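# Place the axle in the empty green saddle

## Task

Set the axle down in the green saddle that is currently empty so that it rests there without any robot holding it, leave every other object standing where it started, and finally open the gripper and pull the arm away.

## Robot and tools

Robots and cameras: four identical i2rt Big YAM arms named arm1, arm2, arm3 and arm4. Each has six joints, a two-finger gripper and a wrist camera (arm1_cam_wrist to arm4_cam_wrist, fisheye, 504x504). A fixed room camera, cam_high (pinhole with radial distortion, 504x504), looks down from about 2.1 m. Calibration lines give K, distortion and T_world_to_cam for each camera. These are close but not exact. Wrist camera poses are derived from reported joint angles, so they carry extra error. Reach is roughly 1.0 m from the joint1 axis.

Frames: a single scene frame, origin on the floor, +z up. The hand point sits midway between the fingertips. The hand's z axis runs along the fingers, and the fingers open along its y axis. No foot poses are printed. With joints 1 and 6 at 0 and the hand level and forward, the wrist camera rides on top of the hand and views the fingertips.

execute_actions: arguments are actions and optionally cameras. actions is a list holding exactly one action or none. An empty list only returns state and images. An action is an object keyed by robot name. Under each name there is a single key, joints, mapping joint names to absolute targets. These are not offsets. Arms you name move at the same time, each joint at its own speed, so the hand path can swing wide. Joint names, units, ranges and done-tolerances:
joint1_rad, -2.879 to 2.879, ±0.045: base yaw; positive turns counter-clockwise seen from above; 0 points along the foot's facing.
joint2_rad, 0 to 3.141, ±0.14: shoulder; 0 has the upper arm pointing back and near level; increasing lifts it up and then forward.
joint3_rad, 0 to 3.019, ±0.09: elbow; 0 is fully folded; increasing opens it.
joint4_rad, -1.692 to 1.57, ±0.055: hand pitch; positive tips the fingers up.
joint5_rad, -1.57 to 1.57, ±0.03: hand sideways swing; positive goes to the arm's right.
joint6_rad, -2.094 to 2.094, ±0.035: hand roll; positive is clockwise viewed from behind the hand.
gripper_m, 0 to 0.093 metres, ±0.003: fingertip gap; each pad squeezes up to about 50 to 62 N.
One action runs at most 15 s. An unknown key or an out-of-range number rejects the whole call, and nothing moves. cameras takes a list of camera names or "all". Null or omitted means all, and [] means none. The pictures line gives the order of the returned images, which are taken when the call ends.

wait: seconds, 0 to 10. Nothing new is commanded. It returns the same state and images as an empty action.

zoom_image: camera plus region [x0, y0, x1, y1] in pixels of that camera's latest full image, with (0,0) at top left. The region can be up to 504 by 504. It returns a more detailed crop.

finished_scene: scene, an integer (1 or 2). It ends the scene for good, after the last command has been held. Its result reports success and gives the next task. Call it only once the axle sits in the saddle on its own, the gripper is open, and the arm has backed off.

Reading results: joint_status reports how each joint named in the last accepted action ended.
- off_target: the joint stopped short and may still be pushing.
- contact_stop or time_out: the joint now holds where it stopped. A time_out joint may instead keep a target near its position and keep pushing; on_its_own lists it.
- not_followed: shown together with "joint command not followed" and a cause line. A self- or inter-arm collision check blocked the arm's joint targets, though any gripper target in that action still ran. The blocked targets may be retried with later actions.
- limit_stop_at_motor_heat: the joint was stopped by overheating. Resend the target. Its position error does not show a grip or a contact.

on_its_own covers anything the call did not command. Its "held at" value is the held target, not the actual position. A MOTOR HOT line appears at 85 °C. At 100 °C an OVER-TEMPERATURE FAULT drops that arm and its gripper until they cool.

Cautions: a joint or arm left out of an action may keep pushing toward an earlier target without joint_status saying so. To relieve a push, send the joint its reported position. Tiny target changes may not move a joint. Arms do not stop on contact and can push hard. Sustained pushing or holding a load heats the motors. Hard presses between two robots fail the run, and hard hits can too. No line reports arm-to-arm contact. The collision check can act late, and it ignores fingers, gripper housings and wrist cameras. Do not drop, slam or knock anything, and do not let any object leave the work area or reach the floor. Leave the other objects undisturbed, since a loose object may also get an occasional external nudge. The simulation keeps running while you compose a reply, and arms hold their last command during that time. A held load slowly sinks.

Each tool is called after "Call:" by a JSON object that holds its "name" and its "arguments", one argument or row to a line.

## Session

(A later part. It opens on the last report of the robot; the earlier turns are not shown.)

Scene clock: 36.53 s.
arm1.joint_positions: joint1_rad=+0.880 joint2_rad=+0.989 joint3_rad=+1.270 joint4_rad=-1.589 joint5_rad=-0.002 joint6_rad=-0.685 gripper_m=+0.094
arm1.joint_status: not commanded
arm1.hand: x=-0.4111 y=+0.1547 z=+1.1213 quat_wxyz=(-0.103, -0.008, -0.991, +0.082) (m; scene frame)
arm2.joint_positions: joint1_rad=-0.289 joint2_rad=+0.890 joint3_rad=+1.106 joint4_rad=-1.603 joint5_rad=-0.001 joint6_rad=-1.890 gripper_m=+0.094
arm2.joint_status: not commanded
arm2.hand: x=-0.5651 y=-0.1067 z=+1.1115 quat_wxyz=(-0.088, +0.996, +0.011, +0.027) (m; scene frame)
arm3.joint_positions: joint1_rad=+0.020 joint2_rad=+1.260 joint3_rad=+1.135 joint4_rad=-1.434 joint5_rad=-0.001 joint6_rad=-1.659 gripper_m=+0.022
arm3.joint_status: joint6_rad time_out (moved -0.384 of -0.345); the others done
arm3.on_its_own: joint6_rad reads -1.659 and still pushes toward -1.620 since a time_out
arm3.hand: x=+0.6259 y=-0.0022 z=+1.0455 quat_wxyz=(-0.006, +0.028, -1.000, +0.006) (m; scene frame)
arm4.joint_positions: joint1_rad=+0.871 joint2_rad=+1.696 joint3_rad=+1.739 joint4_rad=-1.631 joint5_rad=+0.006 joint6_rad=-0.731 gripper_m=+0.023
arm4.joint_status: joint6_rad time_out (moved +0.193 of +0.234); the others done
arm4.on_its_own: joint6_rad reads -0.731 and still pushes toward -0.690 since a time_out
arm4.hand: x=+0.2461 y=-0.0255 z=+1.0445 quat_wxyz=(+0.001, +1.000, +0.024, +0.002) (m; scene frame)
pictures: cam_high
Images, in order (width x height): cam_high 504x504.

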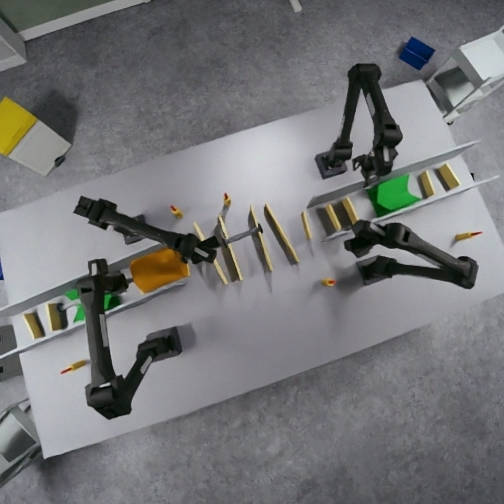

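Call:
{"name": "execute_actions", "arguments": {
  "actions": [
    {"arm1":{"joints":{"joint1_rad":0.81,"joint2_rad":1.685,"joint3_rad":1.775,"joint4_rad":-1.62,"joint6_rad":-0.78}},"arm3":{"joints":{"joint1_rad":-0.28,"joint2_rad":1.31,"joint3_rad":1.21,"joint4_rad":-1.39,"joint6_rad":-1.90}},"arm4":{"joints":{"joint1_rad":0.965,"joint2_rad":1.90,"joint3_rad":2.165,"joint4_rad":-1.69,"joint6_rad":-0.60}}}
  ],
  "cameras": ["cam_high","arm1_cam_wrist"]
}}

Scene clock: 38.93 s.
arm1.joint_positions: joint1_rad=+0.812 joint2_rad=+1.702 joint3_rad=+1.728 joint4_rad=-1.613 joint5_rad=-0.002 joint6_rad=-0.765 gripper_m=+0.094
arm1.joint_status: all done
arm1.hand: x=-0.2699 y=-0.0100 z=+1.0299 quat_wxyz=(+0.003, -0.002, -1.000, -0.007) (m; scene frame)
arm2.joint_positions: joint1_rad=-0.289 joint2_rad=+0.890 joint3_rad=+1.106 joint4_rad=-1.603 joint5_rad=-0.001 joint6_rad=-1.890 gripper_m=+0.094
arm2.joint_status: not commanded
arm2.hand: x=-0.5651 y=-0.1067 z=+1.1115 quat_wxyz=(-0.088, +0.996, +0.011, +0.027) (m; scene frame)
arm3.joint_positions: joint1_rad=-0.274 joint2_rad=+1.334 joint3_rad=+1.138 joint4_rad=-1.390 joint5_rad=+0.010 joint6_rad=-1.916 gripper_m=+0.022
arm3.joint_status: all done
arm3.hand: x=+0.5174 y=+0.0003 z=+1.0205 quat_wxyz=(-0.004, +0.010, -1.000, -0.009) (m; scene frame)
arm4.joint_positions: joint1_rad=+0.965 joint2_rad=+1.961 joint3_rad=+2.078 joint4_rad=-1.676 joint5_rad=+0.007 joint6_rad=-0.601 gripper_m=+0.023
arm4.joint_status: all done
joint sent to its limit — the command would take arm4.joint4_rad past its lower limit, so that joint was sent only as far as its limit.
arm4.hand: x=+0.1365 y=-0.0099 z=+1.0316 quat_wxyz=(-0.008, +1.000, +0.006, -0.010) (m; scene frame)
pictures: arm1_cam_wrist, cam_high
camera_calibration (this result's frames):
arm1_cam_wrist: T_world_to_cam=[[0.00120431, -0.999959, -0.00899643, -0.0025494], [-0.79638, -0.00640006, 0.604763, -0.834988], [-0.604796, 0.00643625, -0.796354, 0.779609], [0, 0, 0, 1]] pos_world=[-0.19346, -0.012911, 1.12579]
Images, in order (width x height): arm1_cam_wrist 504x504, cam_high 504x504.

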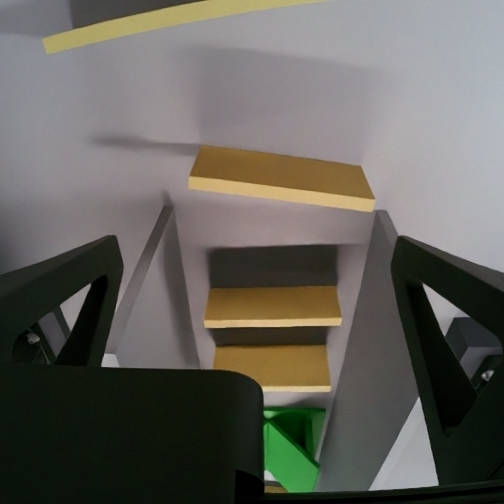

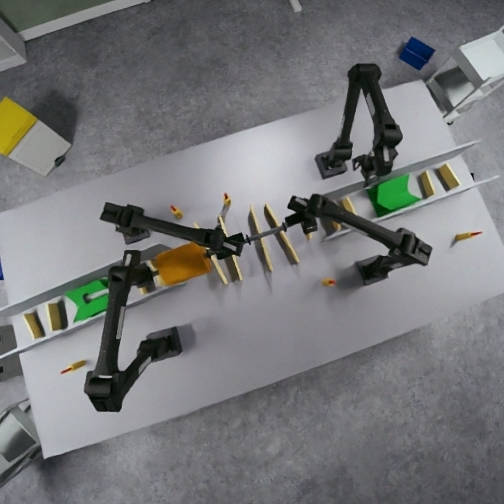

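Call:
{"name": "execute_actions", "arguments": {
  "actions": [
    {"arm1":{"joints":{"joint1_rad":0.895,"joint2_rad":1.828,"joint3_rad":1.983,"joint4_rad":-1.645,"joint6_rad":-0.68}}}
  ],
  "cameras": []
}}

Call:
{"name": "execute_actions", "arguments": {
  "actions": [
    {"arm1":{"joints":{"joint1_rad":0.962,"joint2_rad":1.95,"joint3_rad":2.163,"joint4_rad":-1.645,"joint6_rad":-0.605}}}
  ],
  "cameras": ["arm1_cam_wrist"]
}}

Scene clock: 40.30 s.
arm1.joint_positions: joint1_rad=+0.901 joint2_rad=+1.813 joint3_rad=+1.932 joint4_rad=-1.635 joint5_rad=+0.000 joint6_rad=-0.695 gripper_m=+0.094
arm1.joint_status: all done
arm1.hand: x=-0.1969 y=-0.0099 z=+1.0501 quat_wxyz=(-0.023, +0.008, -1.000, +0.016) (m; scene frame)
arm2.joint_positions: joint1_rad=-0.289 joint2_rad=+0.890 joint3_rad=+1.106 joint4_rad=-1.603 joint5_rad=-0.001 joint6_rad=-1.890 gripper_m=+0.094
arm2.joint_status: not commanded
arm2.hand: x=-0.5651 y=-0.1067 z=+1.1115 quat_wxyz=(-0.088, +0.996, +0.011, +0.027) (m; scene frame)
arm3.joint_positions: joint1_rad=-0.274 joint2_rad=+1.334 joint3_rad=+1.138 joint4_rad=-1.390 joint5_rad=+0.010 joint6_rad=-1.916 gripper_m=+0.022
arm3.joint_status: not commanded
arm3.hand: x=+0.5174 y=+0.0003 z=+1.0205 quat_wxyz=(-0.004, +0.010, -1.000, -0.009) (m; scene frame)
arm4.joint_positions: joint1_rad=+0.965 joint2_rad=+1.961 joint3_rad=+2.078 joint4_rad=-1.676 joint5_rad=+0.007 joint6_rad=-0.601 gripper_m=+0.023
arm4.joint_status: not commanded
arm4.hand: x=+0.1365 y=-0.0099 z=+1.0316 quat_wxyz=(-0.008, +1.000, +0.006, -0.010) (m; scene frame)
pictures: none
No camera images: the call's "cameras" was empty. Leave "cameras" out to get every camera's image.

Scene clock: 41.37 s.
arm1.joint_positions: joint1_rad=+0.969 joint2_rad=+1.938 joint3_rad=+2.113 joint4_rad=-1.636 joint5_rad=+0.000 joint6_rad=-0.620 gripper_m=+0.094
arm1.joint_status: all done
arm1.hand: x=-0.1302 y=-0.0096 z=+1.0505 quat_wxyz=(-0.046, +0.004, -0.998, +0.030) (m; scene frame)
arm2.joint_positions: joint1_rad=-0.289 joint2_rad=+0.890 joint3_rad=+1.106 joint4_rad=-1.603 joint5_rad=-0.001 joint6_rad=-1.890 gripper_m=+0.094
arm2.joint_status: not commanded
arm2.hand: x=-0.5651 y=-0.1067 z=+1.1115 quat_wxyz=(-0.088, +0.996, +0.011, +0.027) (m; scene frame)
arm3.joint_positions: joint1_rad=-0.274 joint2_rad=+1.334 joint3_rad=+1.138 joint4_rad=-1.390 joint5_rad=+0.010 joint6_rad=-1.916 gripper_m=+0.022
arm3.joint_status: not commanded
arm3.hand: x=+0.5174 y=+0.0003 z=+1.0205 quat_wxyz=(-0.004, +0.010, -1.000, -0.009) (m; scene frame)
arm4.joint_positions: joint1_rad=+0.965 joint2_rad=+1.961 joint3_rad=+2.078 joint4_rad=-1.676 joint5_rad=+0.007 joint6_rad=-0.601 gripper_m=+0.023
arm4.joint_status: not commanded
arm4.hand: x=+0.1365 y=-0.0099 z=+1.0316 quat_wxyz=(-0.008, +1.000, +0.006, -0.010) (m; scene frame)
pictures: arm1_cam_wrist
camera_calibration (this result's frames):
arm1_cam_wrist: T_world_to_cam=[[0.0101999, -0.997721, 0.0667064, -0.0805071], [-0.852723, 0.0261631, 0.521707, -0.655929], [-0.522263, -0.0622035, -0.850513, 0.947486], [0, 0, 0, 1]] pos_world=[-0.063668, -0.00422543, 1.15342]
Images, in order (width x height): arm1_cam_wrist 504x504.

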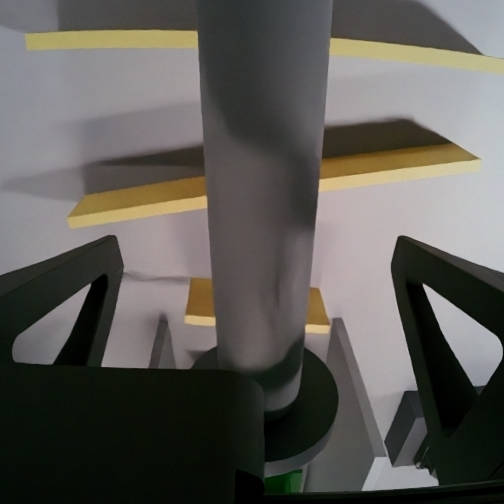

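Call:
{"name": "execute_actions", "arguments": {
  "actions": [
    {"arm1":{"joints":{"joint2_rad":1.975}}}
  ],
  "cameras": []
}}

Call:
{"name": "execute_actions", "arguments": {
  "actions": [
    {"arm1":{"joints":{"gripper_m":0}}}
  ],
  "cameras": ["arm1_cam_wrist"]
}}

Scene clock: 46.33 s.
arm1.joint_positions: joint1_rad=+0.969 joint2_rad=+1.951 joint3_rad=+2.113 joint4_rad=-1.636 joint5_rad=+0.000 joint6_rad=-0.620 gripper_m=+0.094
arm1.joint_status: all done
arm1.hand: x=-0.1287 y=-0.0106 z=+1.0431 quat_wxyz=(-0.041, +0.004, -0.999, +0.027) (m; scene frame)
arm2.joint_positions: joint1_rad=-0.289 joint2_rad=+0.890 joint3_rad=+1.106 joint4_rad=-1.603 joint5_rad=-0.001 joint6_rad=-1.890 gripper_m=+0.094
arm2.joint_status: not commanded
arm2.hand: x=-0.5651 y=-0.1067 z=+1.1115 quat_wxyz=(-0.088, +0.996, +0.011, +0.027) (m; scene frame)
arm3.joint_positions: joint1_rad=-0.274 joint2_rad=+1.334 joint3_rad=+1.138 joint4_rad=-1.390 joint5_rad=+0.010 joint6_rad=-1.916 gripper_m=+0.022
arm3.joint_status: not commanded
arm3.hand: x=+0.5174 y=+0.0003 z=+1.0205 quat_wxyz=(-0.004, +0.010, -1.000, -0.009) (m; scene frame)
arm4.joint_positions: joint1_rad=+0.965 joint2_rad=+1.961 joint3_rad=+2.078 joint4_rad=-1.676 joint5_rad=+0.007 joint6_rad=-0.601 gripper_m=+0.023
arm4.joint_status: not commanded
arm4.hand: x=+0.1365 y=-0.0099 z=+1.0316 quat_wxyz=(-0.008, +1.000, +0.006, -0.010) (m; scene frame)
pictures: none
No camera images: the call's "cameras" was empty. Leave "cameras" out to get every camera's image.

Scene clock: 47.07 s.
arm1.joint_positions: joint1_rad=+0.969 joint2_rad=+1.953 joint3_rad=+2.115 joint4_rad=-1.637 joint5_rad=+0.001 joint6_rad=-0.618 gripper_m=+0.022
arm1.joint_status: gripper_m off_target (ended at +0.022, target +0.000)
arm1.hand: x=-0.1284 y=-0.0110 z=+1.0426 quat_wxyz=(-0.041, +0.003, -0.999, +0.027) (m; scene frame)
arm2.joint_positions: joint1_rad=-0.289 joint2_rad=+0.890 joint3_rad=+1.106 joint4_rad=-1.603 joint5_rad=-0.001 joint6_rad=-1.890 gripper_m=+0.094
arm2.joint_status: not commanded
arm2.hand: x=-0.5651 y=-0.1067 z=+1.1115 quat_wxyz=(-0.088, +0.996, +0.011, +0.027) (m; scene frame)
arm3.joint_positions: joint1_rad=-0.274 joint2_rad=+1.334 joint3_rad=+1.138 joint4_rad=-1.390 joint5_rad=+0.011 joint6_rad=-1.916 gripper_m=+0.022
arm3.joint_status: not commanded
arm3.hand: x=+0.5171 y=+0.0003 z=+1.0205 quat_wxyz=(-0.003, +0.010, -1.000, -0.009) (m; scene frame)
arm4.joint_positions: joint1_rad=+0.965 joint2_rad=+1.961 joint3_rad=+2.079 joint4_rad=-1.676 joint5_rad=+0.006 joint6_rad=-0.601 gripper_m=+0.023
arm4.joint_status: not commanded
arm4.hand: x=+0.1363 y=-0.0099 z=+1.0319 quat_wxyz=(-0.008, +1.000, +0.006, -0.011) (m; scene frame)
pictures: arm1_cam_wrist
camera_calibration (this result's frames):
arm1_cam_wrist: T_world_to_cam=[[0.00818804, -0.998173, 0.0598667, -0.0745625], [-0.846798, 0.0249209, 0.53133, -0.659547], [-0.531851, -0.0550456, -0.845047, 0.934737], [0, 0, 0, 1]] pos_world=[-0.0607528, -0.00653666, 1.1448]
Images, in order (width x height): arm1_cam_wrist 504x504.

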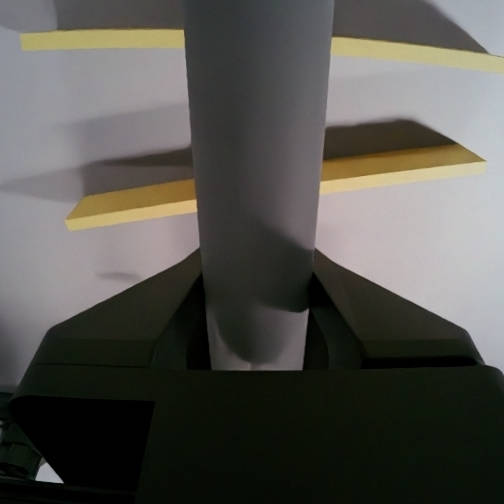

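Call:
{"name": "execute_actions", "arguments": {
  "actions": [
    {"arm1":{"joints":{"joint2_rad":1.915,"joint3_rad":2.18}},"arm3":{"joints":{"joint2_rad":1.285,"joint3_rad":1.27,"joint4_rad":-1.42}},"arm4":{"joints":{"joint2_rad":1.94,"joint3_rad":2.115}}}
  ],
  "cameras": []
}}

Call:
{"name": "execute_actions", "arguments": {
  "actions": [
    {"arm4":{"joints":{"gripper_m":0.09}}}
  ],
  "cameras": ["arm3_cam_wrist"]
}}

Call:
{"name": "execute_actions", "arguments": {
  "actions": [
    {"arm4":{"joints":{"joint2_rad":1.72}}}
  ],
  "cameras": []
}}

Call:
{"name": "execute_actions", "arguments": {
  "actions": [
    {"arm4":{"joints":{"joint2_rad":0.6,"joint3_rad":1.05,"joint4_rad":-1.65}}}
  ],
  "cameras": ["cam_high"]
}}

Scene clock: 49.40 s.
arm1.joint_positions: joint1_rad=+0.969 joint2_rad=+1.953 joint3_rad=+2.118 joint4_rad=-1.639 joint5_rad=-0.002 joint6_rad=-0.617 gripper_m=+0.022
arm1.joint_status: all done
arm1.hand: x=-0.1281 y=-0.0107 z=+1.0437 quat_wxyz=(-0.042, +0.002, -0.999, +0.026) (m; scene frame)
arm2.joint_positions: joint1_rad=-0.289 joint2_rad=+0.890 joint3_rad=+1.106 joint4_rad=-1.603 joint5_rad=-0.001 joint6_rad=-1.890 gripper_m=+0.094
arm2.joint_status: not commanded
arm2.hand: x=-0.5651 y=-0.1067 z=+1.1115 quat_wxyz=(-0.088, +0.996, +0.011, +0.027) (m; scene frame)
arm3.joint_positions: joint1_rad=-0.274 joint2_rad=+1.334 joint3_rad=+1.152 joint4_rad=-1.405 joint5_rad=+0.008 joint6_rad=-1.916 gripper_m=+0.022
arm3.joint_status: joint3_rad time_out (moved +0.014 of +0.132); the others done
arm3.on_its_own: joint3_rad reads +1.152 and still pushes toward +1.265 since a time_out
arm3.hand: x=+0.5174 y=-0.0005 z=+1.0258 quat_wxyz=(-0.005, +0.010, -1.000, -0.009) (m; scene frame)
arm4.joint_positions: joint1_rad=+0.965 joint2_rad=+1.961 joint3_rad=+2.079 joint4_rad=-1.678 joint5_rad=+0.006 joint6_rad=-0.600 gripper_m=+0.023
arm4.joint_status: all done
arm4.hand: x=+0.1368 y=-0.0102 z=+1.0318 quat_wxyz=(-0.008, +1.000, +0.005, -0.010) (m; scene frame)
pictures: none
No camera images: the call's "cameras" was empty. Leave "cameras" out to get every camera's image.

not run: a stop came earlier in this reply.

not run: a stop came earlier in this reply.

not run: a stop came earlier in this reply.

Call:
{"name": "execute_actions", "arguments": {
  "actions": [
    {"arm4":{"joints":{"gripper_m":0.09}}}
  ],
  "cameras": ["arm3_cam_wrist"]
}}

Call:
{"name": "execute_actions", "arguments": {
  "actions": [
    {"arm4":{"joints":{"joint2_rad":1.74}}}
  ],
  "cameras": []
}}

Call:
{"name": "execute_actions", "arguments": {
  "actions": [
    {"arm4":{"joints":{"joint2_rad":0.6,"joint3_rad":1.05,"joint4_rad":-1.65}}}
  ],
  "cameras": ["cam_high"]
}}

Scene clock: 50.33 s.
arm1.joint_positions: joint1_rad=+0.968 joint2_rad=+1.953 joint3_rad=+2.118 joint4_rad=-1.639 joint5_rad=-0.002 joint6_rad=-0.617 gripper_m=+0.022
arm1.joint_status: not commanded
arm1.hand: x=-0.1282 y=-0.0109 z=+1.0437 quat_wxyz=(-0.042, +0.002, -0.999, +0.026) (m; scene frame)
arm2.joint_positions: joint1_rad=-0.289 joint2_rad=+0.890 joint3_rad=+1.106 joint4_rad=-1.603 joint5_rad=-0.001 joint6_rad=-1.890 gripper_m=+0.094
arm2.joint_status: not commanded
arm2.hand: x=-0.5651 y=-0.1067 z=+1.1115 quat_wxyz=(-0.088, +0.996, +0.011, +0.027) (m; scene frame)
arm3.joint_positions: joint1_rad=-0.274 joint2_rad=+1.334 joint3_rad=+1.152 joint4_rad=-1.405 joint5_rad=+0.008 joint6_rad=-1.916 gripper_m=+0.022
arm3.joint_status: not commanded
arm3.on_its_own: joint3_rad reads +1.152 and still pushes toward +1.265 since a time_out
arm3.hand: x=+0.5174 y=-0.0005 z=+1.0258 quat_wxyz=(-0.005, +0.010, -1.000, -0.009) (m; scene frame)
arm4.joint_positions: joint1_rad=+0.965 joint2_rad=+1.960 joint3_rad=+2.079 joint4_rad=-1.678 joint5_rad=+0.004 joint6_rad=-0.600 gripper_m=+0.090
arm4.joint_status: all done
arm4.hand: x=+0.1367 y=-0.0107 z=+1.0327 quat_wxyz=(-0.007, +1.000, +0.005, -0.011) (m; scene frame)
pictures: arm3_cam_wrist
camera_calibration (this result's frames):
arm3_cam_wrist: T_world_to_cam=[[0.0306743, -0.999074, -0.0301839, 0.0140254], [-0.814215, -0.0424915, 0.579006, -0.166341], [-0.579752, 0.00681557, -0.814764, 1.2645], [0, 0, 0, 1]] pos_world=[0.597231, -0.00167402, 1.12701]
Images, in order (width x height): arm3_cam_wrist 504x504.

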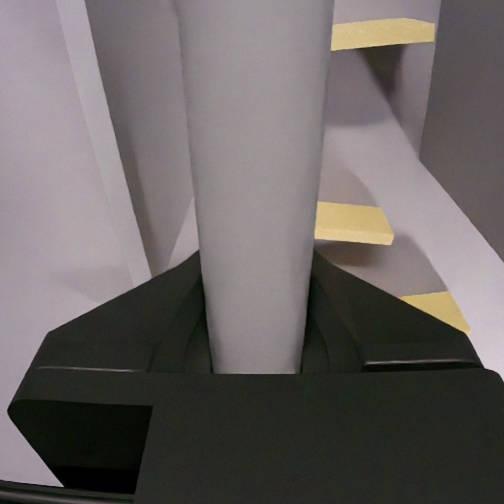

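Scene clock: 51.70 s.
arm1.joint_positions: joint1_rad=+0.968 joint2_rad=+1.953 joint3_rad=+2.118 joint4_rad=-1.639 joint5_rad=-0.002 joint6_rad=-0.617 gripper_m=+0.022
arm1.joint_status: not commanded
arm1.hand: x=-0.1282 y=-0.0109 z=+1.0437 quat_wxyz=(-0.042, +0.002, -0.999, +0.026) (m; scene frame)
arm2.joint_positions: joint1_rad=-0.289 joint2_rad=+0.890 joint3_rad=+1.106 joint4_rad=-1.603 joint5_rad=-0.001 joint6_rad=-1.890 gripper_m=+0.094
arm2.joint_status: not commanded
arm2.hand: x=-0.5651 y=-0.1067 z=+1.1115 quat_wxyz=(-0.088, +0.996, +0.011, +0.027) (m; scene frame)
arm3.joint_positions: joint1_rad=-0.274 joint2_rad=+1.334 joint3_rad=+1.152 joint4_rad=-1.405 joint5_rad=+0.008 joint6_rad=-1.916 gripper_m=+0.022
arm3.joint_status: not commanded
arm3.on_its_own: joint3_rad reads +1.152 and still pushes toward +1.265 since a time_out
arm3.hand: x=+0.5174 y=-0.0005 z=+1.0258 quat_wxyz=(-0.005, +0.010, -1.000, -0.009) (m; scene frame)
arm4.joint_positions: joint1_rad=+0.965 joint2_rad=+1.735 joint3_rad=+2.093 joint4_rad=-1.678 joint5_rad=+0.003 joint6_rad=-0.600 gripper_m=+0.090
arm4.joint_status: all done
arm4.hand: x=+0.1725 y=-0.0340 z=+1.1659 quat_wxyz=(-0.073, +0.991, +0.005, -0.110) (m; scene frame)
pictures: none
No camera images: the call's "cameras" was empty. Leave "cameras" out to get every camera's image.

Scene clock: 53.33 s.
arm1.joint_positions: joint1_rad=+0.968 joint2_rad=+1.953 joint3_rad=+2.118 joint4_rad=-1.639 joint5_rad=-0.002 joint6_rad=-0.617 gripper_m=+0.022
arm1.joint_status: not commanded
arm1.hand: x=-0.1282 y=-0.0109 z=+1.0437 quat_wxyz=(-0.042, +0.002, -0.999, +0.026) (m; scene frame)
arm2.joint_positions: joint1_rad=-0.289 joint2_rad=+0.890 joint3_rad=+1.106 joint4_rad=-1.603 joint5_rad=-0.001 joint6_rad=-1.890 gripper_m=+0.094
arm2.joint_status: not commanded
arm2.hand: x=-0.5651 y=-0.1067 z=+1.1115 quat_wxyz=(-0.088, +0.996, +0.011, +0.027) (m; scene frame)
arm3.joint_positions: joint1_rad=-0.274 joint2_rad=+1.334 joint3_rad=+1.152 joint4_rad=-1.405 joint5_rad=+0.008 joint6_rad=-1.916 gripper_m=+0.022
arm3.joint_status: not commanded
arm3.on_its_own: joint3_rad reads +1.152 and still pushes toward +1.265 since a time_out
arm3.hand: x=+0.5174 y=-0.0005 z=+1.0258 quat_wxyz=(-0.005, +0.010, -1.000, -0.009) (m; scene frame)
arm4.joint_positions: joint1_rad=+0.965 joint2_rad=+0.605 joint3_rad=+1.051 joint4_rad=-1.651 joint5_rad=+0.003 joint6_rad=-0.600 gripper_m=+0.090
arm4.joint_status: all done
arm4.hand: x=+0.4944 y=-0.2495 z=+1.1090 quat_wxyz=(-0.105, +0.982, +0.005, -0.157) (m; scene frame)
pictures: cam_high
Images, in order (width x height): cam_high 504x504.

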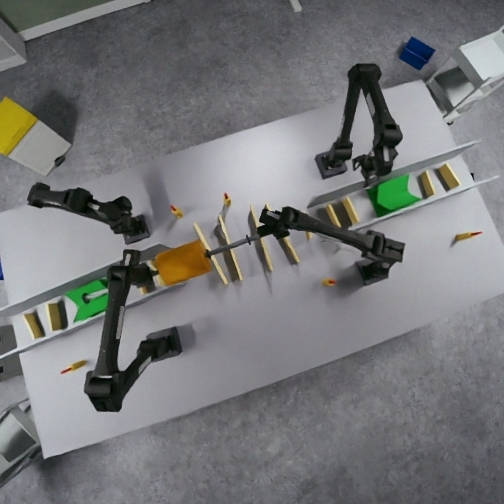

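Call:
{"name": "execute_actions", "arguments": {
  "actions": [
    {"arm4":{"joints":{"joint1_rad":-0.41,"joint6_rad":-1.965}}}
  ],
  "cameras": []
}}

Call:
{"name": "execute_actions", "arguments": {
  "actions": [
    {"arm4":{"joints":{"joint2_rad":1.31,"joint3_rad":1.55,"joint4_rad":-1.67}}}
  ],
  "cameras": ["cam_high","arm4_cam_wrist"]
}}

Scene clock: 55.70 s.
arm1.joint_positions: joint1_rad=+0.968 joint2_rad=+1.953 joint3_rad=+2.118 joint4_rad=-1.639 joint5_rad=-0.002 joint6_rad=-0.617 gripper_m=+0.022
arm1.joint_status: not commanded
arm1.hand: x=-0.1282 y=-0.0109 z=+1.0437 quat_wxyz=(-0.042, +0.002, -0.999, +0.026) (m; scene frame)
arm2.joint_positions: joint1_rad=-0.289 joint2_rad=+0.890 joint3_rad=+1.106 joint4_rad=-1.603 joint5_rad=-0.001 joint6_rad=-1.890 gripper_m=+0.094
arm2.joint_status: not commanded
arm2.hand: x=-0.5651 y=-0.1067 z=+1.1115 quat_wxyz=(-0.088, +0.996, +0.011, +0.027) (m; scene frame)
arm3.joint_positions: joint1_rad=-0.274 joint2_rad=+1.334 joint3_rad=+1.152 joint4_rad=-1.405 joint5_rad=+0.008 joint6_rad=-1.916 gripper_m=+0.022
arm3.joint_status: not commanded
arm3.on_its_own: joint3_rad reads +1.152 and still pushes toward +1.265 since a time_out
arm3.hand: x=+0.5174 y=-0.0005 z=+1.0258 quat_wxyz=(-0.005, +0.010, -1.000, -0.009) (m; scene frame)
arm4.joint_positions: joint1_rad=-0.404 joint2_rad=+0.605 joint3_rad=+1.051 joint4_rad=-1.651 joint5_rad=+0.001 joint6_rad=-1.954 gripper_m=+0.090
arm4.joint_status: all done
arm4.hand: x=+0.7138 y=-0.1834 z=+1.1061 quat_wxyz=(-0.170, +0.983, -0.004, +0.062) (m; scene frame)
pictures: none
No camera images: the call's "cameras" was empty. Leave "cameras" out to get every camera's image.

Scene clock: 57.27 s.
arm1.joint_positions: joint1_rad=+0.968 joint2_rad=+1.953 joint3_rad=+2.118 joint4_rad=-1.639 joint5_rad=-0.002 joint6_rad=-0.617 gripper_m=+0.022
arm1.joint_status: not commanded
arm1.hand: x=-0.1282 y=-0.0109 z=+1.0437 quat_wxyz=(-0.042, +0.002, -0.999, +0.026) (m; scene frame)
arm2.joint_positions: joint1_rad=-0.289 joint2_rad=+0.890 joint3_rad=+1.106 joint4_rad=-1.603 joint5_rad=-0.001 joint6_rad=-1.890 gripper_m=+0.094
arm2.joint_status: not commanded
arm2.hand: x=-0.5651 y=-0.1067 z=+1.1115 quat_wxyz=(-0.088, +0.996, +0.011, +0.027) (m; scene frame)
arm3.joint_positions: joint1_rad=-0.274 joint2_rad=+1.334 joint3_rad=+1.152 joint4_rad=-1.405 joint5_rad=+0.008 joint6_rad=-1.916 gripper_m=+0.022
arm3.joint_status: not commanded
arm3.on_its_own: joint3_rad reads +1.152 and still pushes toward +1.265 since a time_out
arm3.hand: x=+0.5174 y=-0.0005 z=+1.0258 quat_wxyz=(-0.005, +0.010, -1.000, -0.009) (m; scene frame)
arm4.joint_positions: joint1_rad=-0.404 joint2_rad=+1.321 joint3_rad=+1.499 joint4_rad=-1.666 joint5_rad=+0.001 joint6_rad=-1.955 gripper_m=+0.090
arm4.joint_status: all done
arm4.hand: x=+0.7926 y=+0.0098 z=+1.1056 quat_wxyz=(-0.040, +0.999, -0.002, +0.009) (m; scene frame)
pictures: arm4_cam_wrist, cam_high
camera_calibration (this result's frames):
arm4_cam_wrist: T_world_to_cam=[[0.00125319, 0.996474, 0.0838932, -0.102973], [0.792523, -0.0521512, 0.607608, -1.29417], [0.60984, 0.0657259, -0.789794, 0.514058], [0, 0, 0, 1]] pos_world=[0.712294, 0.00133071, 1.20099]
Images, in order (width x height): arm4_cam_wrist 504x504, cam_high 504x504.

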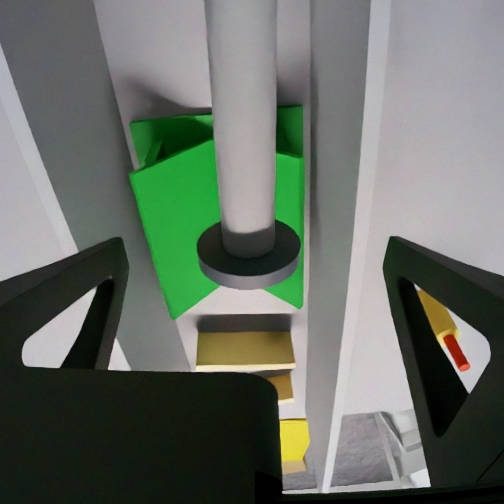

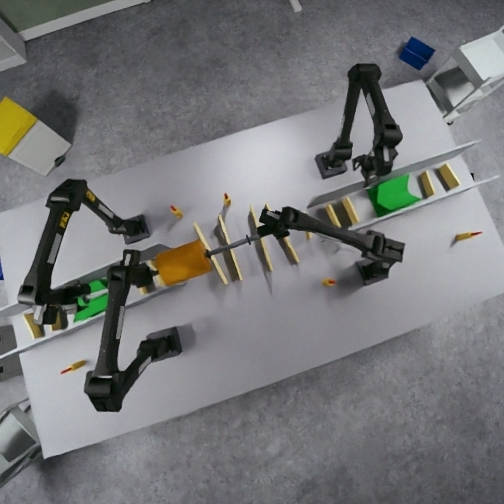

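Call:
{"name": "execute_actions", "arguments": {
  "actions": [
    {"arm4":{"joints":{"joint1_rad":-0.365,"joint2_rad":1.335,"joint3_rad":1.295,"joint4_rad":-1.51,"joint6_rad":-1.93}}}
  ],
  "cameras": ["arm4_cam_wrist"]
}}

Scene clock: 58.43 s.
arm1.joint_positions: joint1_rad=+0.968 joint2_rad=+1.953 joint3_rad=+2.118 joint4_rad=-1.639 joint5_rad=-0.002 joint6_rad=-0.617 gripper_m=+0.022
arm1.joint_status: not commanded
arm1.hand: x=-0.1282 y=-0.0109 z=+1.0437 quat_wxyz=(-0.042, +0.002, -0.999, +0.026) (m; scene frame)
arm2.joint_positions: joint1_rad=-0.289 joint2_rad=+0.890 joint3_rad=+1.106 joint4_rad=-1.603 joint5_rad=-0.001 joint6_rad=-1.890 gripper_m=+0.094
arm2.joint_status: not commanded
arm2.hand: x=-0.5651 y=-0.1067 z=+1.1115 quat_wxyz=(-0.088, +0.996, +0.011, +0.027) (m; scene frame)
arm3.joint_positions: joint1_rad=-0.274 joint2_rad=+1.334 joint3_rad=+1.152 joint4_rad=-1.405 joint5_rad=+0.008 joint6_rad=-1.916 gripper_m=+0.022
arm3.joint_status: not commanded
arm3.on_its_own: joint3_rad reads +1.152 and still pushes toward +1.265 since a time_out
arm3.hand: x=+0.5174 y=-0.0005 z=+1.0258 quat_wxyz=(-0.005, +0.010, -1.000, -0.009) (m; scene frame)
arm4.joint_positions: joint1_rad=-0.368 joint2_rad=+1.336 joint3_rad=+1.292 joint4_rad=-1.523 joint5_rad=+0.001 joint6_rad=-1.941 gripper_m=+0.090
arm4.joint_status: all done
arm4.hand: x=+0.7756 y=+0.0078 z=+1.0208 quat_wxyz=(-0.003, +1.000, +0.009, -0.006) (m; scene frame)
pictures: arm4_cam_wrist
camera_calibration (this result's frames):
arm4_cam_wrist: T_world_to_cam=[[-0.0202054, 0.999737, 0.0108119, -0.00266765], [0.810396, 0.0100435, 0.585797, -1.22142], [0.585535, 0.0205982, -0.810386, 0.497746], [0, 0, 0, 1]] pos_world=[0.698333, 0.0046816, 1.1189]
Images, in order (width x height): arm4_cam_wrist 504x504.

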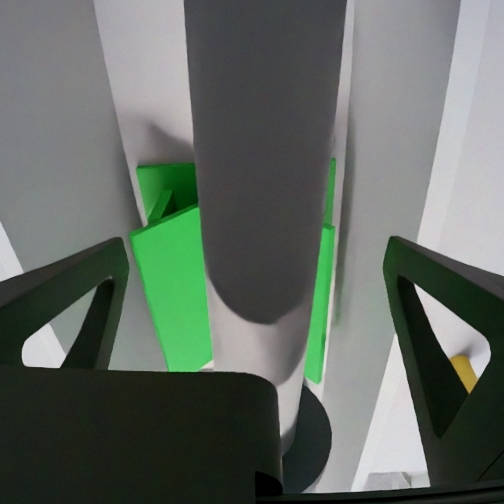

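Call:
{"name": "execute_actions", "arguments": {
  "actions": [
    {"arm4":{"joints":{"gripper_m":0}}}
  ],
  "cameras": []
}}

Call:
{"name": "execute_actions", "arguments": {
  "actions": [
    {"arm4":{"joints":{"joint2_rad":1.31,"joint3_rad":1.37}},"arm1":{"joints":{"joint2_rad":1.885,"joint3_rad":2.2}},"arm3":{"joints":{"joint2_rad":1.32,"joint3_rad":1.19}}}
  ],
  "cameras": []
}}

Call:
{"name": "execute_actions", "arguments": {
  "actions": [
    {"arm3":{"joints":{"gripper_m":0.09}}}
  ],
  "cameras": []
}}

Call:
{"name": "execute_actions", "arguments": {
  "actions": [
    {"arm3":{"joints":{"joint2_rad":1.30,"joint3_rad":1.40,"joint4_rad":-1.62}}}
  ],
  "cameras": []
}}

Call:
{"name": "execute_actions", "arguments": {
  "actions": [
    {"arm3":{"joints":{"joint2_rad":0.5,"joint3_rad":1.05,"joint4_rad":-1.65}}}
  ],
  "cameras": ["cam_high","arm1_cam_wrist","arm4_cam_wrist"]
}}

Scene clock: 59.60 s.
arm1.joint_positions: joint1_rad=+0.968 joint2_rad=+1.953 joint3_rad=+2.118 joint4_rad=-1.639 joint5_rad=-0.003 joint6_rad=-0.616 gripper_m=+0.022
arm1.joint_status: not commanded
arm1.hand: x=-0.1281 y=-0.0108 z=+1.0437 quat_wxyz=(-0.042, +0.002, -0.999, +0.025) (m; scene frame)
arm2.joint_positions: joint1_rad=-0.289 joint2_rad=+0.890 joint3_rad=+1.106 joint4_rad=-1.603 joint5_rad=-0.001 joint6_rad=-1.890 gripper_m=+0.094
arm2.joint_status: not commanded
arm2.hand: x=-0.5651 y=-0.1067 z=+1.1115 quat_wxyz=(-0.088, +0.996, +0.011, +0.027) (m; scene frame)
arm3.joint_positions: joint1_rad=-0.274 joint2_rad=+1.334 joint3_rad=+1.153 joint4_rad=-1.406 joint5_rad=+0.006 joint6_rad=-1.915 gripper_m=+0.022
arm3.joint_status: not commanded
arm3.on_its_own: joint3_rad reads +1.153 and still pushes toward +1.265 since a time_out
arm3.hand: x=+0.5175 y=-0.0009 z=+1.0262 quat_wxyz=(-0.005, +0.009, -1.000, -0.008) (m; scene frame)
arm4.joint_positions: joint1_rad=-0.368 joint2_rad=+1.336 joint3_rad=+1.292 joint4_rad=-1.520 joint5_rad=+0.000 joint6_rad=-1.935 gripper_m=+0.022
arm4.joint_status: gripper_m off_target (ended at +0.022, target +0.000)
arm4.hand: x=+0.7757 y=+0.0085 z=+1.0208 quat_wxyz=(-0.005, +1.000, +0.006, -0.006) (m; scene frame)
pictures: none
No camera images: the call's "cameras" was empty. Leave "cameras" out to get every camera's image.

Scene clock: 60.20 s.
arm1.joint_positions: joint1_rad=+0.968 joint2_rad=+1.950 joint3_rad=+2.119 joint4_rad=-1.639 joint5_rad=-0.003 joint6_rad=-0.616 gripper_m=+0.022
arm1.joint_status: all done
arm1.hand: x=-0.1283 y=-0.0107 z=+1.0462 quat_wxyz=(-0.044, +0.002, -0.999, +0.027) (m; scene frame)
arm2.joint_positions: joint1_rad=-0.289 joint2_rad=+0.890 joint3_rad=+1.106 joint4_rad=-1.603 joint5_rad=-0.001 joint6_rad=-1.890 gripper_m=+0.094
arm2.joint_status: not commanded
arm2.hand: x=-0.5651 y=-0.1067 z=+1.1115 quat_wxyz=(-0.088, +0.996, +0.011, +0.027) (m; scene frame)
arm3.joint_positions: joint1_rad=-0.274 joint2_rad=+1.334 joint3_rad=+1.153 joint4_rad=-1.407 joint5_rad=+0.006 joint6_rad=-1.915 gripper_m=+0.022
arm3.joint_status: all done
arm3.hand: x=+0.5176 y=-0.0006 z=+1.0262 quat_wxyz=(-0.006, +0.009, -1.000, -0.009) (m; scene frame)
arm4.joint_positions: joint1_rad=-0.368 joint2_rad=+1.333 joint3_rad=+1.294 joint4_rad=-1.520 joint5_rad=+0.000 joint6_rad=-1.934 gripper_m=+0.022
arm4.joint_status: all done
arm4.hand: x=+0.7757 y=+0.0086 z=+1.0228 quat_wxyz=(-0.007, +1.000, +0.006, -0.005) (m; scene frame)
pictures: none
No camera images: the call's "cameras" was empty. Leave "cameras" out to get every camera's image.

Scene clock: 60.90 s.
arm1.joint_positions: joint1_rad=+0.968 joint2_rad=+1.950 joint3_rad=+2.119 joint4_rad=-1.639 joint5_rad=-0.003 joint6_rad=-0.616 gripper_m=+0.022
arm1.joint_status: not commanded
arm1.hand: x=-0.1283 y=-0.0107 z=+1.0462 quat_wxyz=(-0.044, +0.002, -0.999, +0.027) (m; scene frame)
arm2.joint_positions: joint1_rad=-0.289 joint2_rad=+0.890 joint3_rad=+1.106 joint4_rad=-1.603 joint5_rad=-0.001 joint6_rad=-1.890 gripper_m=+0.094
arm2.joint_status: not commanded
arm2.hand: x=-0.5651 y=-0.1067 z=+1.1115 quat_wxyz=(-0.088, +0.996, +0.011, +0.027) (m; scene frame)
arm3.joint_positions: joint1_rad=-0.274 joint2_rad=+1.334 joint3_rad=+1.153 joint4_rad=-1.408 joint5_rad=+0.005 joint6_rad=-1.913 gripper_m=+0.090
arm3.joint_status: all done
arm3.hand: x=+0.5180 y=-0.0003 z=+1.0262 quat_wxyz=(-0.007, +0.008, -1.000, -0.009) (m; scene frame)
arm4.joint_positions: joint1_rad=-0.368 joint2_rad=+1.333 joint3_rad=+1.294 joint4_rad=-1.520 joint5_rad=+0.000 joint6_rad=-1.934 gripper_m=+0.022
arm4.joint_status: not commanded
arm4.hand: x=+0.7757 y=+0.0086 z=+1.0228 quat_wxyz=(-0.007, +1.000, +0.006, -0.005) (m; scene frame)
pictures: none
No camera images: the call's "cameras" was empty. Leave "cameras" out to get every camera's image.

Scene clock: 61.90 s.
arm1.joint_positions: joint1_rad=+0.968 joint2_rad=+1.950 joint3_rad=+2.119 joint4_rad=-1.639 joint5_rad=-0.003 joint6_rad=-0.616 gripper_m=+0.022
arm1.joint_status: not commanded
arm1.hand: x=-0.1283 y=-0.0107 z=+1.0462 quat_wxyz=(-0.044, +0.002, -0.999, +0.027) (m; scene frame)
arm2.joint_positions: joint1_rad=-0.289 joint2_rad=+0.890 joint3_rad=+1.106 joint4_rad=-1.603 joint5_rad=-0.001 joint6_rad=-1.890 gripper_m=+0.094
arm2.joint_status: not commanded
arm2.hand: x=-0.5651 y=-0.1067 z=+1.1115 quat_wxyz=(-0.088, +0.996, +0.011, +0.027) (m; scene frame)
arm3.joint_positions: joint1_rad=-0.274 joint2_rad=+1.305 joint3_rad=+1.353 joint4_rad=-1.608 joint5_rad=+0.004 joint6_rad=-1.913 gripper_m=+0.090
arm3.joint_status: all done
arm3.hand: x=+0.5165 y=-0.0020 z=+1.1124 quat_wxyz=(-0.002, +0.008, -1.000, +0.005) (m; scene frame)
arm4.joint_positions: joint1_rad=-0.368 joint2_rad=+1.333 joint3_rad=+1.294 joint4_rad=-1.520 joint5_rad=+0.000 joint6_rad=-1.934 gripper_m=+0.022
arm4.joint_status: not commanded
arm4.hand: x=+0.7757 y=+0.0086 z=+1.0228 quat_wxyz=(-0.007, +1.000, +0.006, -0.005) (m; scene frame)
pictures: none
No camera images: the call's "cameras" was empty. Leave "cameras" out to get every camera's image.

Scene clock: 63.40 s.
arm1.joint_positions: joint1_rad=+0.968 joint2_rad=+1.950 joint3_rad=+2.119 joint4_rad=-1.639 joint5_rad=-0.003 joint6_rad=-0.616 gripper_m=+0.022
arm1.joint_status: not commanded
arm1.hand: x=-0.1283 y=-0.0107 z=+1.0462 quat_wxyz=(-0.044, +0.002, -0.999, +0.027) (m; scene frame)
arm2.joint_positions: joint1_rad=-0.289 joint2_rad=+0.890 joint3_rad=+1.106 joint4_rad=-1.603 joint5_rad=-0.001 joint6_rad=-1.890 gripper_m=+0.094
arm2.joint_status: not commanded
arm2.hand: x=-0.5651 y=-0.1067 z=+1.1115 quat_wxyz=(-0.088, +0.996, +0.011, +0.027) (m; scene frame)
arm3.joint_positions: joint1_rad=-0.274 joint2_rad=+0.497 joint3_rad=+1.062 joint4_rad=-1.641 joint5_rad=+0.004 joint6_rad=-1.912 gripper_m=+0.090
arm3.joint_status: all done
arm3.hand: x=+0.5832 y=+0.1983 z=+1.1857 quat_wxyz=(+0.076, +0.006, -0.970, +0.231) (m; scene frame)
arm4.joint_positions: joint1_rad=-0.368 joint2_rad=+1.333 joint3_rad=+1.294 joint4_rad=-1.520 joint5_rad=+0.000 joint6_rad=-1.934 gripper_m=+0.022
arm4.joint_status: not commanded
arm4.hand: x=+0.7757 y=+0.0086 z=+1.0228 quat_wxyz=(-0.007, +1.000, +0.006, -0.005) (m; scene frame)
pictures: arm1_cam_wrist, arm4_cam_wrist, cam_high
camera_calibration (this result's frames):
arm1_cam_wrist: T_world_to_cam=[[0.00620752, -0.998162, 0.060276, -0.0751417], [-0.850313, 0.026452, 0.525612, -0.655833], [-0.52624, -0.0545162, -0.848587, 0.942322], [0, 0, 0, 1]] pos_world=[-0.061309, -0.00628372, 1.14888]
arm4_cam_wrist: T_world_to_cam=[[-0.0132572, 0.999739, 0.0186203, -0.0168146], [0.809486, -0.000201269, 0.587139, -1.22324], [0.586989, 0.0228567, -0.809272, 0.496989], [0, 0, 0, 1]] pos_world=[0.698249, 0.00520454, 1.12073]
Images, in order (width x height): arm1_cam_wrist 504x504, arm4_cam_wrist 504x504, cam_high 504x504.

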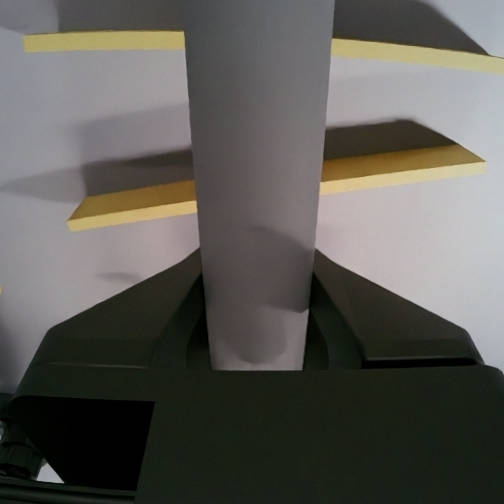

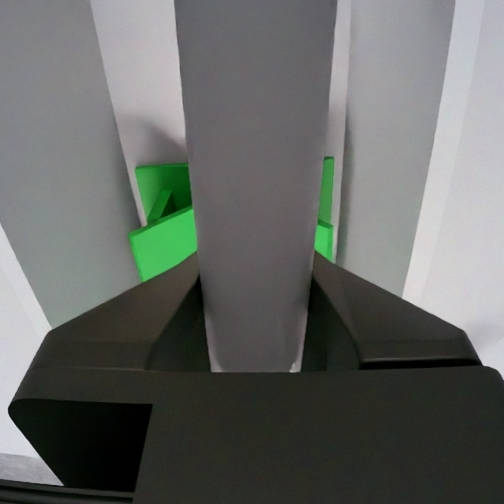

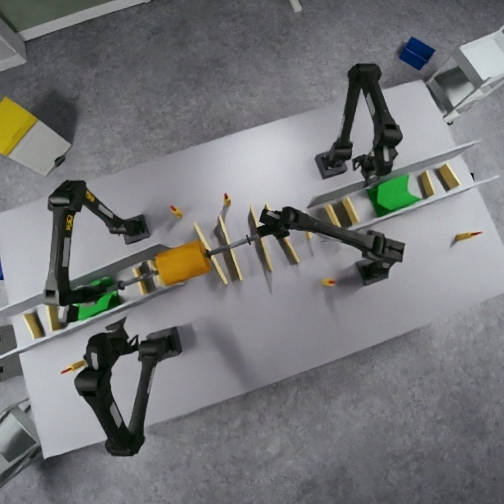

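Call:
{"name": "execute_actions", "arguments": {
  "actions": [
    {"arm1":{"joints":{"joint1_rad":0.83,"joint2_rad":1.63,"joint3_rad":1.74,"joint4_rad":-1.57,"joint6_rad":-0.75}},"arm4":{"joints":{"joint1_rad":0.0,"joint2_rad":1.225,"joint3_rad":1.32,"joint4_rad":-1.57,"joint6_rad":-1.57}},"arm2":{"joints":{"joint2_rad":0.5,"joint3_rad":1.0}}}
  ],
  "cameras": []
}}

Call:
{"name": "execute_actions", "arguments": {
  "actions": [
    {"arm1":{"joints":{"joint1_rad":0.63,"joint2_rad":1.425,"joint3_rad":1.48,"joint4_rad":-1.55,"joint6_rad":-0.96}},"arm4":{"joints":{"joint1_rad":0.345,"joint2_rad":1.295,"joint3_rad":1.38,"joint4_rad":-1.565,"joint6_rad":-1.22}}}
  ],
  "cameras": []
}}

Call:
{"name": "execute_actions", "arguments": {
  "actions": [
    {"arm1":{"joints":{"joint1_rad":0.35,"joint2_rad":1.28,"joint3_rad":1.33,"joint4_rad":-1.555,"joint6_rad":-1.235}},"arm4":{"joints":{"joint1_rad":0.62,"joint2_rad":1.435,"joint3_rad":1.534,"joint4_rad":-1.56,"joint6_rad":-0.945}}}
  ],
  "cameras": ["cam_high"]
}}

Scene clock: 65.33 s.
arm1.joint_positions: joint1_rad=+0.825 joint2_rad=+1.648 joint3_rad=+1.721 joint4_rad=-1.569 joint5_rad=-0.013 joint6_rad=-0.755 gripper_m=+0.022
arm1.joint_status: all done
arm1.hand: x=-0.2626 y=-0.0047 z=+1.0542 quat_wxyz=(-0.034, +0.000, -0.999, +0.019) (m; scene frame)
arm2.joint_positions: joint1_rad=-0.289 joint2_rad=+0.492 joint3_rad=+0.993 joint4_rad=-1.603 joint5_rad=-0.001 joint6_rad=-1.890 gripper_m=+0.094
arm2.joint_status: all done
arm2.hand: x=-0.5909 y=-0.1910 z=+1.1372 quat_wxyz=(-0.221, +0.973, +0.011, +0.070) (m; scene frame)
arm3.joint_positions: joint1_rad=-0.274 joint2_rad=+0.497 joint3_rad=+1.062 joint4_rad=-1.641 joint5_rad=+0.004 joint6_rad=-1.912 gripper_m=+0.090
arm3.joint_status: not commanded
arm3.hand: x=+0.5832 y=+0.1983 z=+1.1857 quat_wxyz=(+0.076, +0.006, -0.970, +0.231) (m; scene frame)
arm4.joint_positions: joint1_rad=+0.000 joint2_rad=+1.254 joint3_rad=+1.294 joint4_rad=-1.574 joint5_rad=+0.008 joint6_rad=-1.561 gripper_m=+0.022
arm4.joint_status: all done
arm4.hand: x=+0.6396 y=+0.0080 z=+1.0518 quat_wxyz=(-0.020, +1.000, +0.004, -0.003) (m; scene frame)
pictures: none
No camera images: the call's "cameras" was empty. Leave "cameras" out to get every camera's image.

Scene clock: 66.40 s.
arm1.joint_positions: joint1_rad=+0.618 joint2_rad=+1.453 joint3_rad=+1.459 joint4_rad=-1.533 joint5_rad=-0.005 joint6_rad=-0.962 gripper_m=+0.022
arm1.joint_status: all done
arm1.hand: x=-0.3908 y=-0.0096 z=+1.0396 quat_wxyz=(-0.016, -0.001, -1.000, +0.015) (m; scene frame)
arm2.joint_positions: joint1_rad=-0.289 joint2_rad=+0.492 joint3_rad=+0.993 joint4_rad=-1.603 joint5_rad=-0.001 joint6_rad=-1.890 gripper_m=+0.094
arm2.joint_status: not commanded
arm2.hand: x=-0.5909 y=-0.1910 z=+1.1372 quat_wxyz=(-0.221, +0.973, +0.011, +0.070) (m; scene frame)
arm3.joint_positions: joint1_rad=-0.274 joint2_rad=+0.497 joint3_rad=+1.062 joint4_rad=-1.641 joint5_rad=+0.004 joint6_rad=-1.912 gripper_m=+0.090
arm3.joint_status: not commanded
arm3.hand: x=+0.5832 y=+0.1983 z=+1.1857 quat_wxyz=(+0.076, +0.006, -0.970, +0.231) (m; scene frame)
arm4.joint_positions: joint1_rad=+0.346 joint2_rad=+1.330 joint3_rad=+1.298 joint4_rad=-1.554 joint5_rad=-0.009 joint6_rad=-1.215 gripper_m=+0.022
arm4.joint_status: all done
arm4.hand: x=+0.5094 y=-0.0005 z=+1.0290 quat_wxyz=(+0.007, +1.000, +0.003, -0.008) (m; scene frame)
pictures: none
No camera images: the call's "cameras" was empty. Leave "cameras" out to get every camera's image.

Scene clock: 67.50 s.
arm1.joint_positions: joint1_rad=+0.343 joint2_rad=+1.305 joint3_rad=+1.306 joint4_rad=-1.543 joint5_rad=-0.005 joint6_rad=-1.232 gripper_m=+0.022
arm1.joint_status: all done
arm1.hand: x=-0.5173 y=-0.0066 z=+1.0360 quat_wxyz=(-0.009, -0.003, -1.000, +0.011) (m; scene frame)
arm2.joint_positions: joint1_rad=-0.289 joint2_rad=+0.492 joint3_rad=+0.993 joint4_rad=-1.603 joint5_rad=-0.001 joint6_rad=-1.890 gripper_m=+0.094
arm2.joint_status: not commanded
arm2.hand: x=-0.5909 y=-0.1910 z=+1.1372 quat_wxyz=(-0.221, +0.973, +0.011, +0.070) (m; scene frame)
arm3.joint_positions: joint1_rad=-0.274 joint2_rad=+0.497 joint3_rad=+1.062 joint4_rad=-1.641 joint5_rad=+0.004 joint6_rad=-1.912 gripper_m=+0.090
arm3.joint_status: not commanded
arm3.hand: x=+0.5832 y=+0.1983 z=+1.1857 quat_wxyz=(+0.076, +0.006, -0.970, +0.231) (m; scene frame)
arm4.joint_positions: joint1_rad=+0.627 joint2_rad=+1.475 joint3_rad=+1.452 joint4_rad=-1.553 joint5_rad=-0.010 joint6_rad=-0.926 gripper_m=+0.022
arm4.joint_status: all done
arm4.hand: x=+0.3823 y=-0.0049 z=+1.0339 quat_wxyz=(+0.003, +1.000, +0.000, -0.009) (m; scene frame)
pictures: cam_high
Images, in order (width x height): cam_high 504x504.

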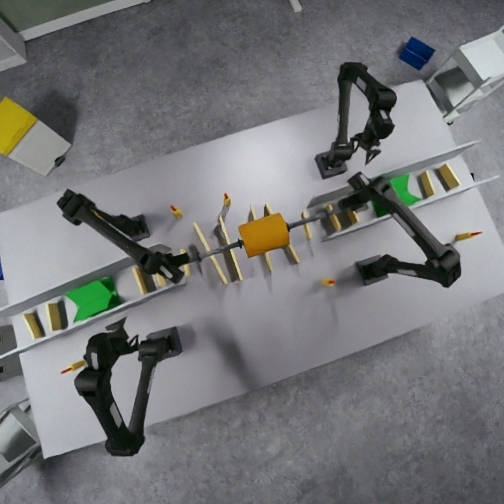

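Call:
{"name": "execute_actions", "arguments": {
  "actions": [
    {"arm1":{"joints":{"joint1_rad":0.015,"joint2_rad":1.225,"joint3_rad":1.30,"joint4_rad":-1.575,"joint6_rad":-1.57}},"arm4":{"joints":{"joint1_rad":0.815,"joint2_rad":1.64,"joint3_rad":1.798,"joint4_rad":-1.605,"joint6_rad":-0.745}}}
  ],
  "cameras": []
}}

Call:
{"name": "execute_actions", "arguments": {
  "actions": [
    {"arm1":{"joints":{"joint1_rad":-0.33,"joint2_rad":1.29,"joint3_rad":1.385,"joint4_rad":-1.575,"joint6_rad":-1.915}},"arm4":{"joints":{"joint1_rad":0.952,"joint2_rad":1.895,"joint3_rad":2.195,"joint4_rad":-1.675,"joint6_rad":-0.605}},"arm2":{"joints":{"joint1_rad":-0.39,"joint6_rad":-1.97}}}
  ],
  "cameras": ["cam_high"]
}}

Scene clock: 69.40 s.
arm1.joint_positions: joint1_rad=+0.012 joint2_rad=+1.258 joint3_rad=+1.273 joint4_rad=-1.567 joint5_rad=-0.008 joint6_rad=-1.558 gripper_m=+0.022
arm1.joint_status: all done
arm1.hand: x=-0.6392 y=-0.0072 z=+1.0393 quat_wxyz=(-0.006, -0.005, -1.000, +0.009) (m; scene frame)
arm2.joint_positions: joint1_rad=-0.289 joint2_rad=+0.492 joint3_rad=+0.993 joint4_rad=-1.603 joint5_rad=-0.001 joint6_rad=-1.890 gripper_m=+0.094
arm2.joint_status: not commanded
arm2.hand: x=-0.5909 y=-0.1910 z=+1.1372 quat_wxyz=(-0.221, +0.973, +0.011, +0.070) (m; scene frame)
arm3.joint_positions: joint1_rad=-0.274 joint2_rad=+0.497 joint3_rad=+1.062 joint4_rad=-1.641 joint5_rad=+0.004 joint6_rad=-1.912 gripper_m=+0.090
arm3.joint_status: not commanded
arm3.hand: x=+0.5832 y=+0.1983 z=+1.1857 quat_wxyz=(+0.076, +0.006, -0.970, +0.231) (m; scene frame)
arm4.joint_positions: joint1_rad=+0.825 joint2_rad=+1.681 joint3_rad=+1.715 joint4_rad=-1.598 joint5_rad=-0.008 joint6_rad=-0.727 gripper_m=+0.022
arm4.joint_status: all done
arm4.hand: x=+0.2598 y=-0.0091 z=+1.0426 quat_wxyz=(-0.001, +1.000, -0.001, -0.012) (m; scene frame)
pictures: none
No camera images: the call's "cameras" was empty. Leave "cameras" out to get every camera's image.

Scene clock: 71.77 s.
arm1.joint_positions: joint1_rad=-0.331 joint2_rad=+1.305 joint3_rad=+1.303 joint4_rad=-1.567 joint5_rad=-0.004 joint6_rad=-1.898 gripper_m=+0.022
arm1.joint_status: all done
arm1.hand: x=-0.7646 y=+0.0003 z=+1.0340 quat_wxyz=(-0.003, -0.007, -1.000, +0.000) (m; scene frame)
arm2.joint_positions: joint1_rad=-0.378 joint2_rad=+0.492 joint3_rad=+0.993 joint4_rad=-1.603 joint5_rad=-0.001 joint6_rad=-1.960 gripper_m=+0.094
arm2.joint_status: all done
arm2.hand: x=-0.5770 y=-0.1960 z=+1.1372 quat_wxyz=(-0.215, +0.973, +0.001, +0.087) (m; scene frame)
arm3.joint_positions: joint1_rad=-0.274 joint2_rad=+0.497 joint3_rad=+1.062 joint4_rad=-1.641 joint5_rad=+0.004 joint6_rad=-1.912 gripper_m=+0.090
arm3.joint_status: not commanded
arm3.hand: x=+0.5832 y=+0.1983 z=+1.1857 quat_wxyz=(+0.076, +0.006, -0.970, +0.231) (m; scene frame)
arm4.joint_positions: joint1_rad=+0.962 joint2_rad=+1.959 joint3_rad=+2.100 joint4_rad=-1.674 joint5_rad=+0.001 joint6_rad=-0.586 gripper_m=+0.022
arm4.joint_status: joint3_rad time_out (moved +0.385 of +0.480); the others done
arm4.on_its_own: joint3_rad reads +2.100 and still pushes toward +2.195 since a time_out
arm4.hand: x=+0.1333 y=-0.0071 z=+1.0410 quat_wxyz=(-0.013, +1.000, -0.003, -0.022) (m; scene frame)
pictures: cam_high
Images, in order (width x height): cam_high 504x504.

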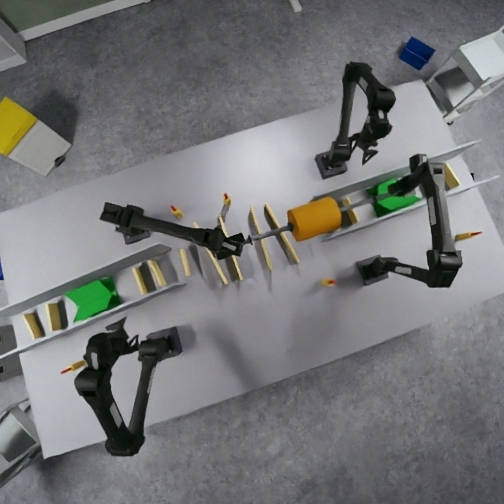

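Call:
{"name": "execute_actions", "arguments": {
  "actions": [
    {"arm2":{"joints":{"joint2_rad":1.28,"joint3_rad":1.51,"joint4_rad":-1.675,"joint6_rad":-1.94}}}
  ],
  "cameras": ["arm2_cam_wrist"]
}}

Call:
{"name": "execute_actions", "arguments": {
  "actions": [
    {"arm2":{"joints":{"joint2_rad":1.31,"joint3_rad":1.215,"joint4_rad":-1.458}}}
  ],
  "cameras": ["arm2_cam_wrist"]
}}

Scene clock: 73.67 s.
arm1.joint_positions: joint1_rad=-0.331 joint2_rad=+1.305 joint3_rad=+1.303 joint4_rad=-1.567 joint5_rad=-0.004 joint6_rad=-1.898 gripper_m=+0.022
arm1.joint_status: not commanded
arm1.hand: x=-0.7646 y=+0.0003 z=+1.0340 quat_wxyz=(-0.003, -0.007, -1.000, +0.000) (m; scene frame)
arm2.joint_positions: joint1_rad=-0.378 joint2_rad=+1.289 joint3_rad=+1.461 joint4_rad=-1.670 joint5_rad=-0.001 joint6_rad=-1.949 gripper_m=+0.094
arm2.joint_status: all done
arm2.hand: x=-0.4979 y=-0.0017 z=+1.1371 quat_wxyz=(-0.034, +0.999, -0.004, +0.013) (m; scene frame)
arm3.joint_positions: joint1_rad=-0.274 joint2_rad=+0.497 joint3_rad=+1.062 joint4_rad=-1.641 joint5_rad=+0.004 joint6_rad=-1.912 gripper_m=+0.090
arm3.joint_status: not commanded
arm3.hand: x=+0.5832 y=+0.1983 z=+1.1857 quat_wxyz=(+0.076, +0.006, -0.970, +0.231) (m; scene frame)
arm4.joint_positions: joint1_rad=+0.962 joint2_rad=+1.959 joint3_rad=+2.100 joint4_rad=-1.674 joint5_rad=+0.001 joint6_rad=-0.586 gripper_m=+0.022
arm4.joint_status: not commanded
arm4.on_its_own: joint3_rad reads +2.100 and still pushes toward +2.195 since a time_out
arm4.hand: x=+0.1333 y=-0.0071 z=+1.0410 quat_wxyz=(-0.013, +1.000, -0.003, -0.022) (m; scene frame)
pictures: arm2_cam_wrist
camera_calibration (this result's frames):
arm2_cam_wrist: T_world_to_cam=[[0.013076, 0.997889, 0.0636137, -0.0630071], [0.784334, -0.0496961, 0.618345, -0.309822], [0.620201, 0.0418089, -0.783328, 1.3203], [0, 0, 0, 1]] pos_world=[-0.575025, -0.00772316, 1.22981]
Images, in order (width x height): arm2_cam_wrist 504x504.

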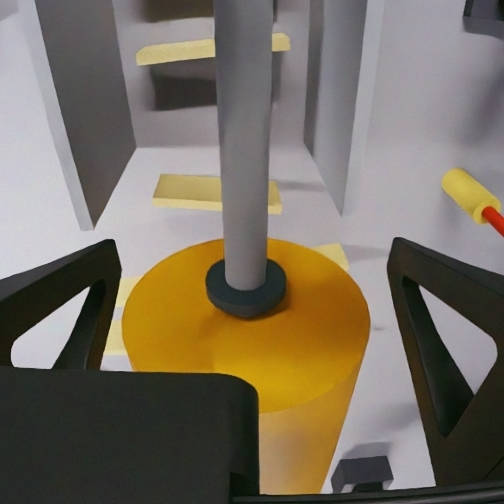

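Scene clock: 74.80 s.
arm1.joint_positions: joint1_rad=-0.331 joint2_rad=+1.305 joint3_rad=+1.303 joint4_rad=-1.567 joint5_rad=-0.004 joint6_rad=-1.898 gripper_m=+0.022
arm1.joint_status: not commanded
arm1.hand: x=-0.7646 y=+0.0003 z=+1.0340 quat_wxyz=(-0.003, -0.007, -1.000, +0.000) (m; scene frame)
arm2.joint_positions: joint1_rad=-0.378 joint2_rad=+1.310 joint3_rad=+1.211 joint4_rad=-1.469 joint5_rad=-0.001 joint6_rad=-1.949 gripper_m=+0.094
arm2.joint_status: all done
arm2.hand: x=-0.5000 y=-0.0068 z=+1.0338 quat_wxyz=(-0.001, +1.000, -0.004, +0.000) (m; scene frame)
arm3.joint_positions: joint1_rad=-0.274 joint2_rad=+0.497 joint3_rad=+1.062 joint4_rad=-1.641 joint5_rad=+0.004 joint6_rad=-1.912 gripper_m=+0.090
arm3.joint_status: not commanded
arm3.hand: x=+0.5832 y=+0.1983 z=+1.1857 quat_wxyz=(+0.076, +0.006, -0.970, +0.231) (m; scene frame)
arm4.joint_positions: joint1_rad=+0.962 joint2_rad=+1.959 joint3_rad=+2.100 joint4_rad=-1.674 joint5_rad=+0.001 joint6_rad=-0.586 gripper_m=+0.022
arm4.joint_status: not commanded
arm4.on_its_own: joint3_rad reads +2.100 and still pushes toward +2.195 since a time_out
arm4.hand: x=+0.1333 y=-0.0071 z=+1.0410 quat_wxyz=(-0.013, +1.000, -0.003, -0.022) (m; scene frame)
pictures: arm2_cam_wrist
camera_calibration (this result's frames):
arm2_cam_wrist: T_world_to_cam=[[0.013873, 0.999902, -0.00170927, 0.0166143], [0.800453, -0.0100813, 0.59931, -0.216575], [0.599234, -0.00968239, -0.800515, 1.24789], [0, 0, 0, 1]] pos_world=[-0.574649, -0.00671352, 1.12878]
Images, in order (width x height): arm2_cam_wrist 504x504.

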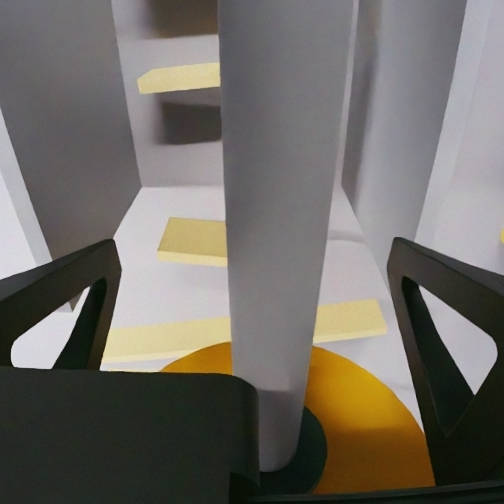

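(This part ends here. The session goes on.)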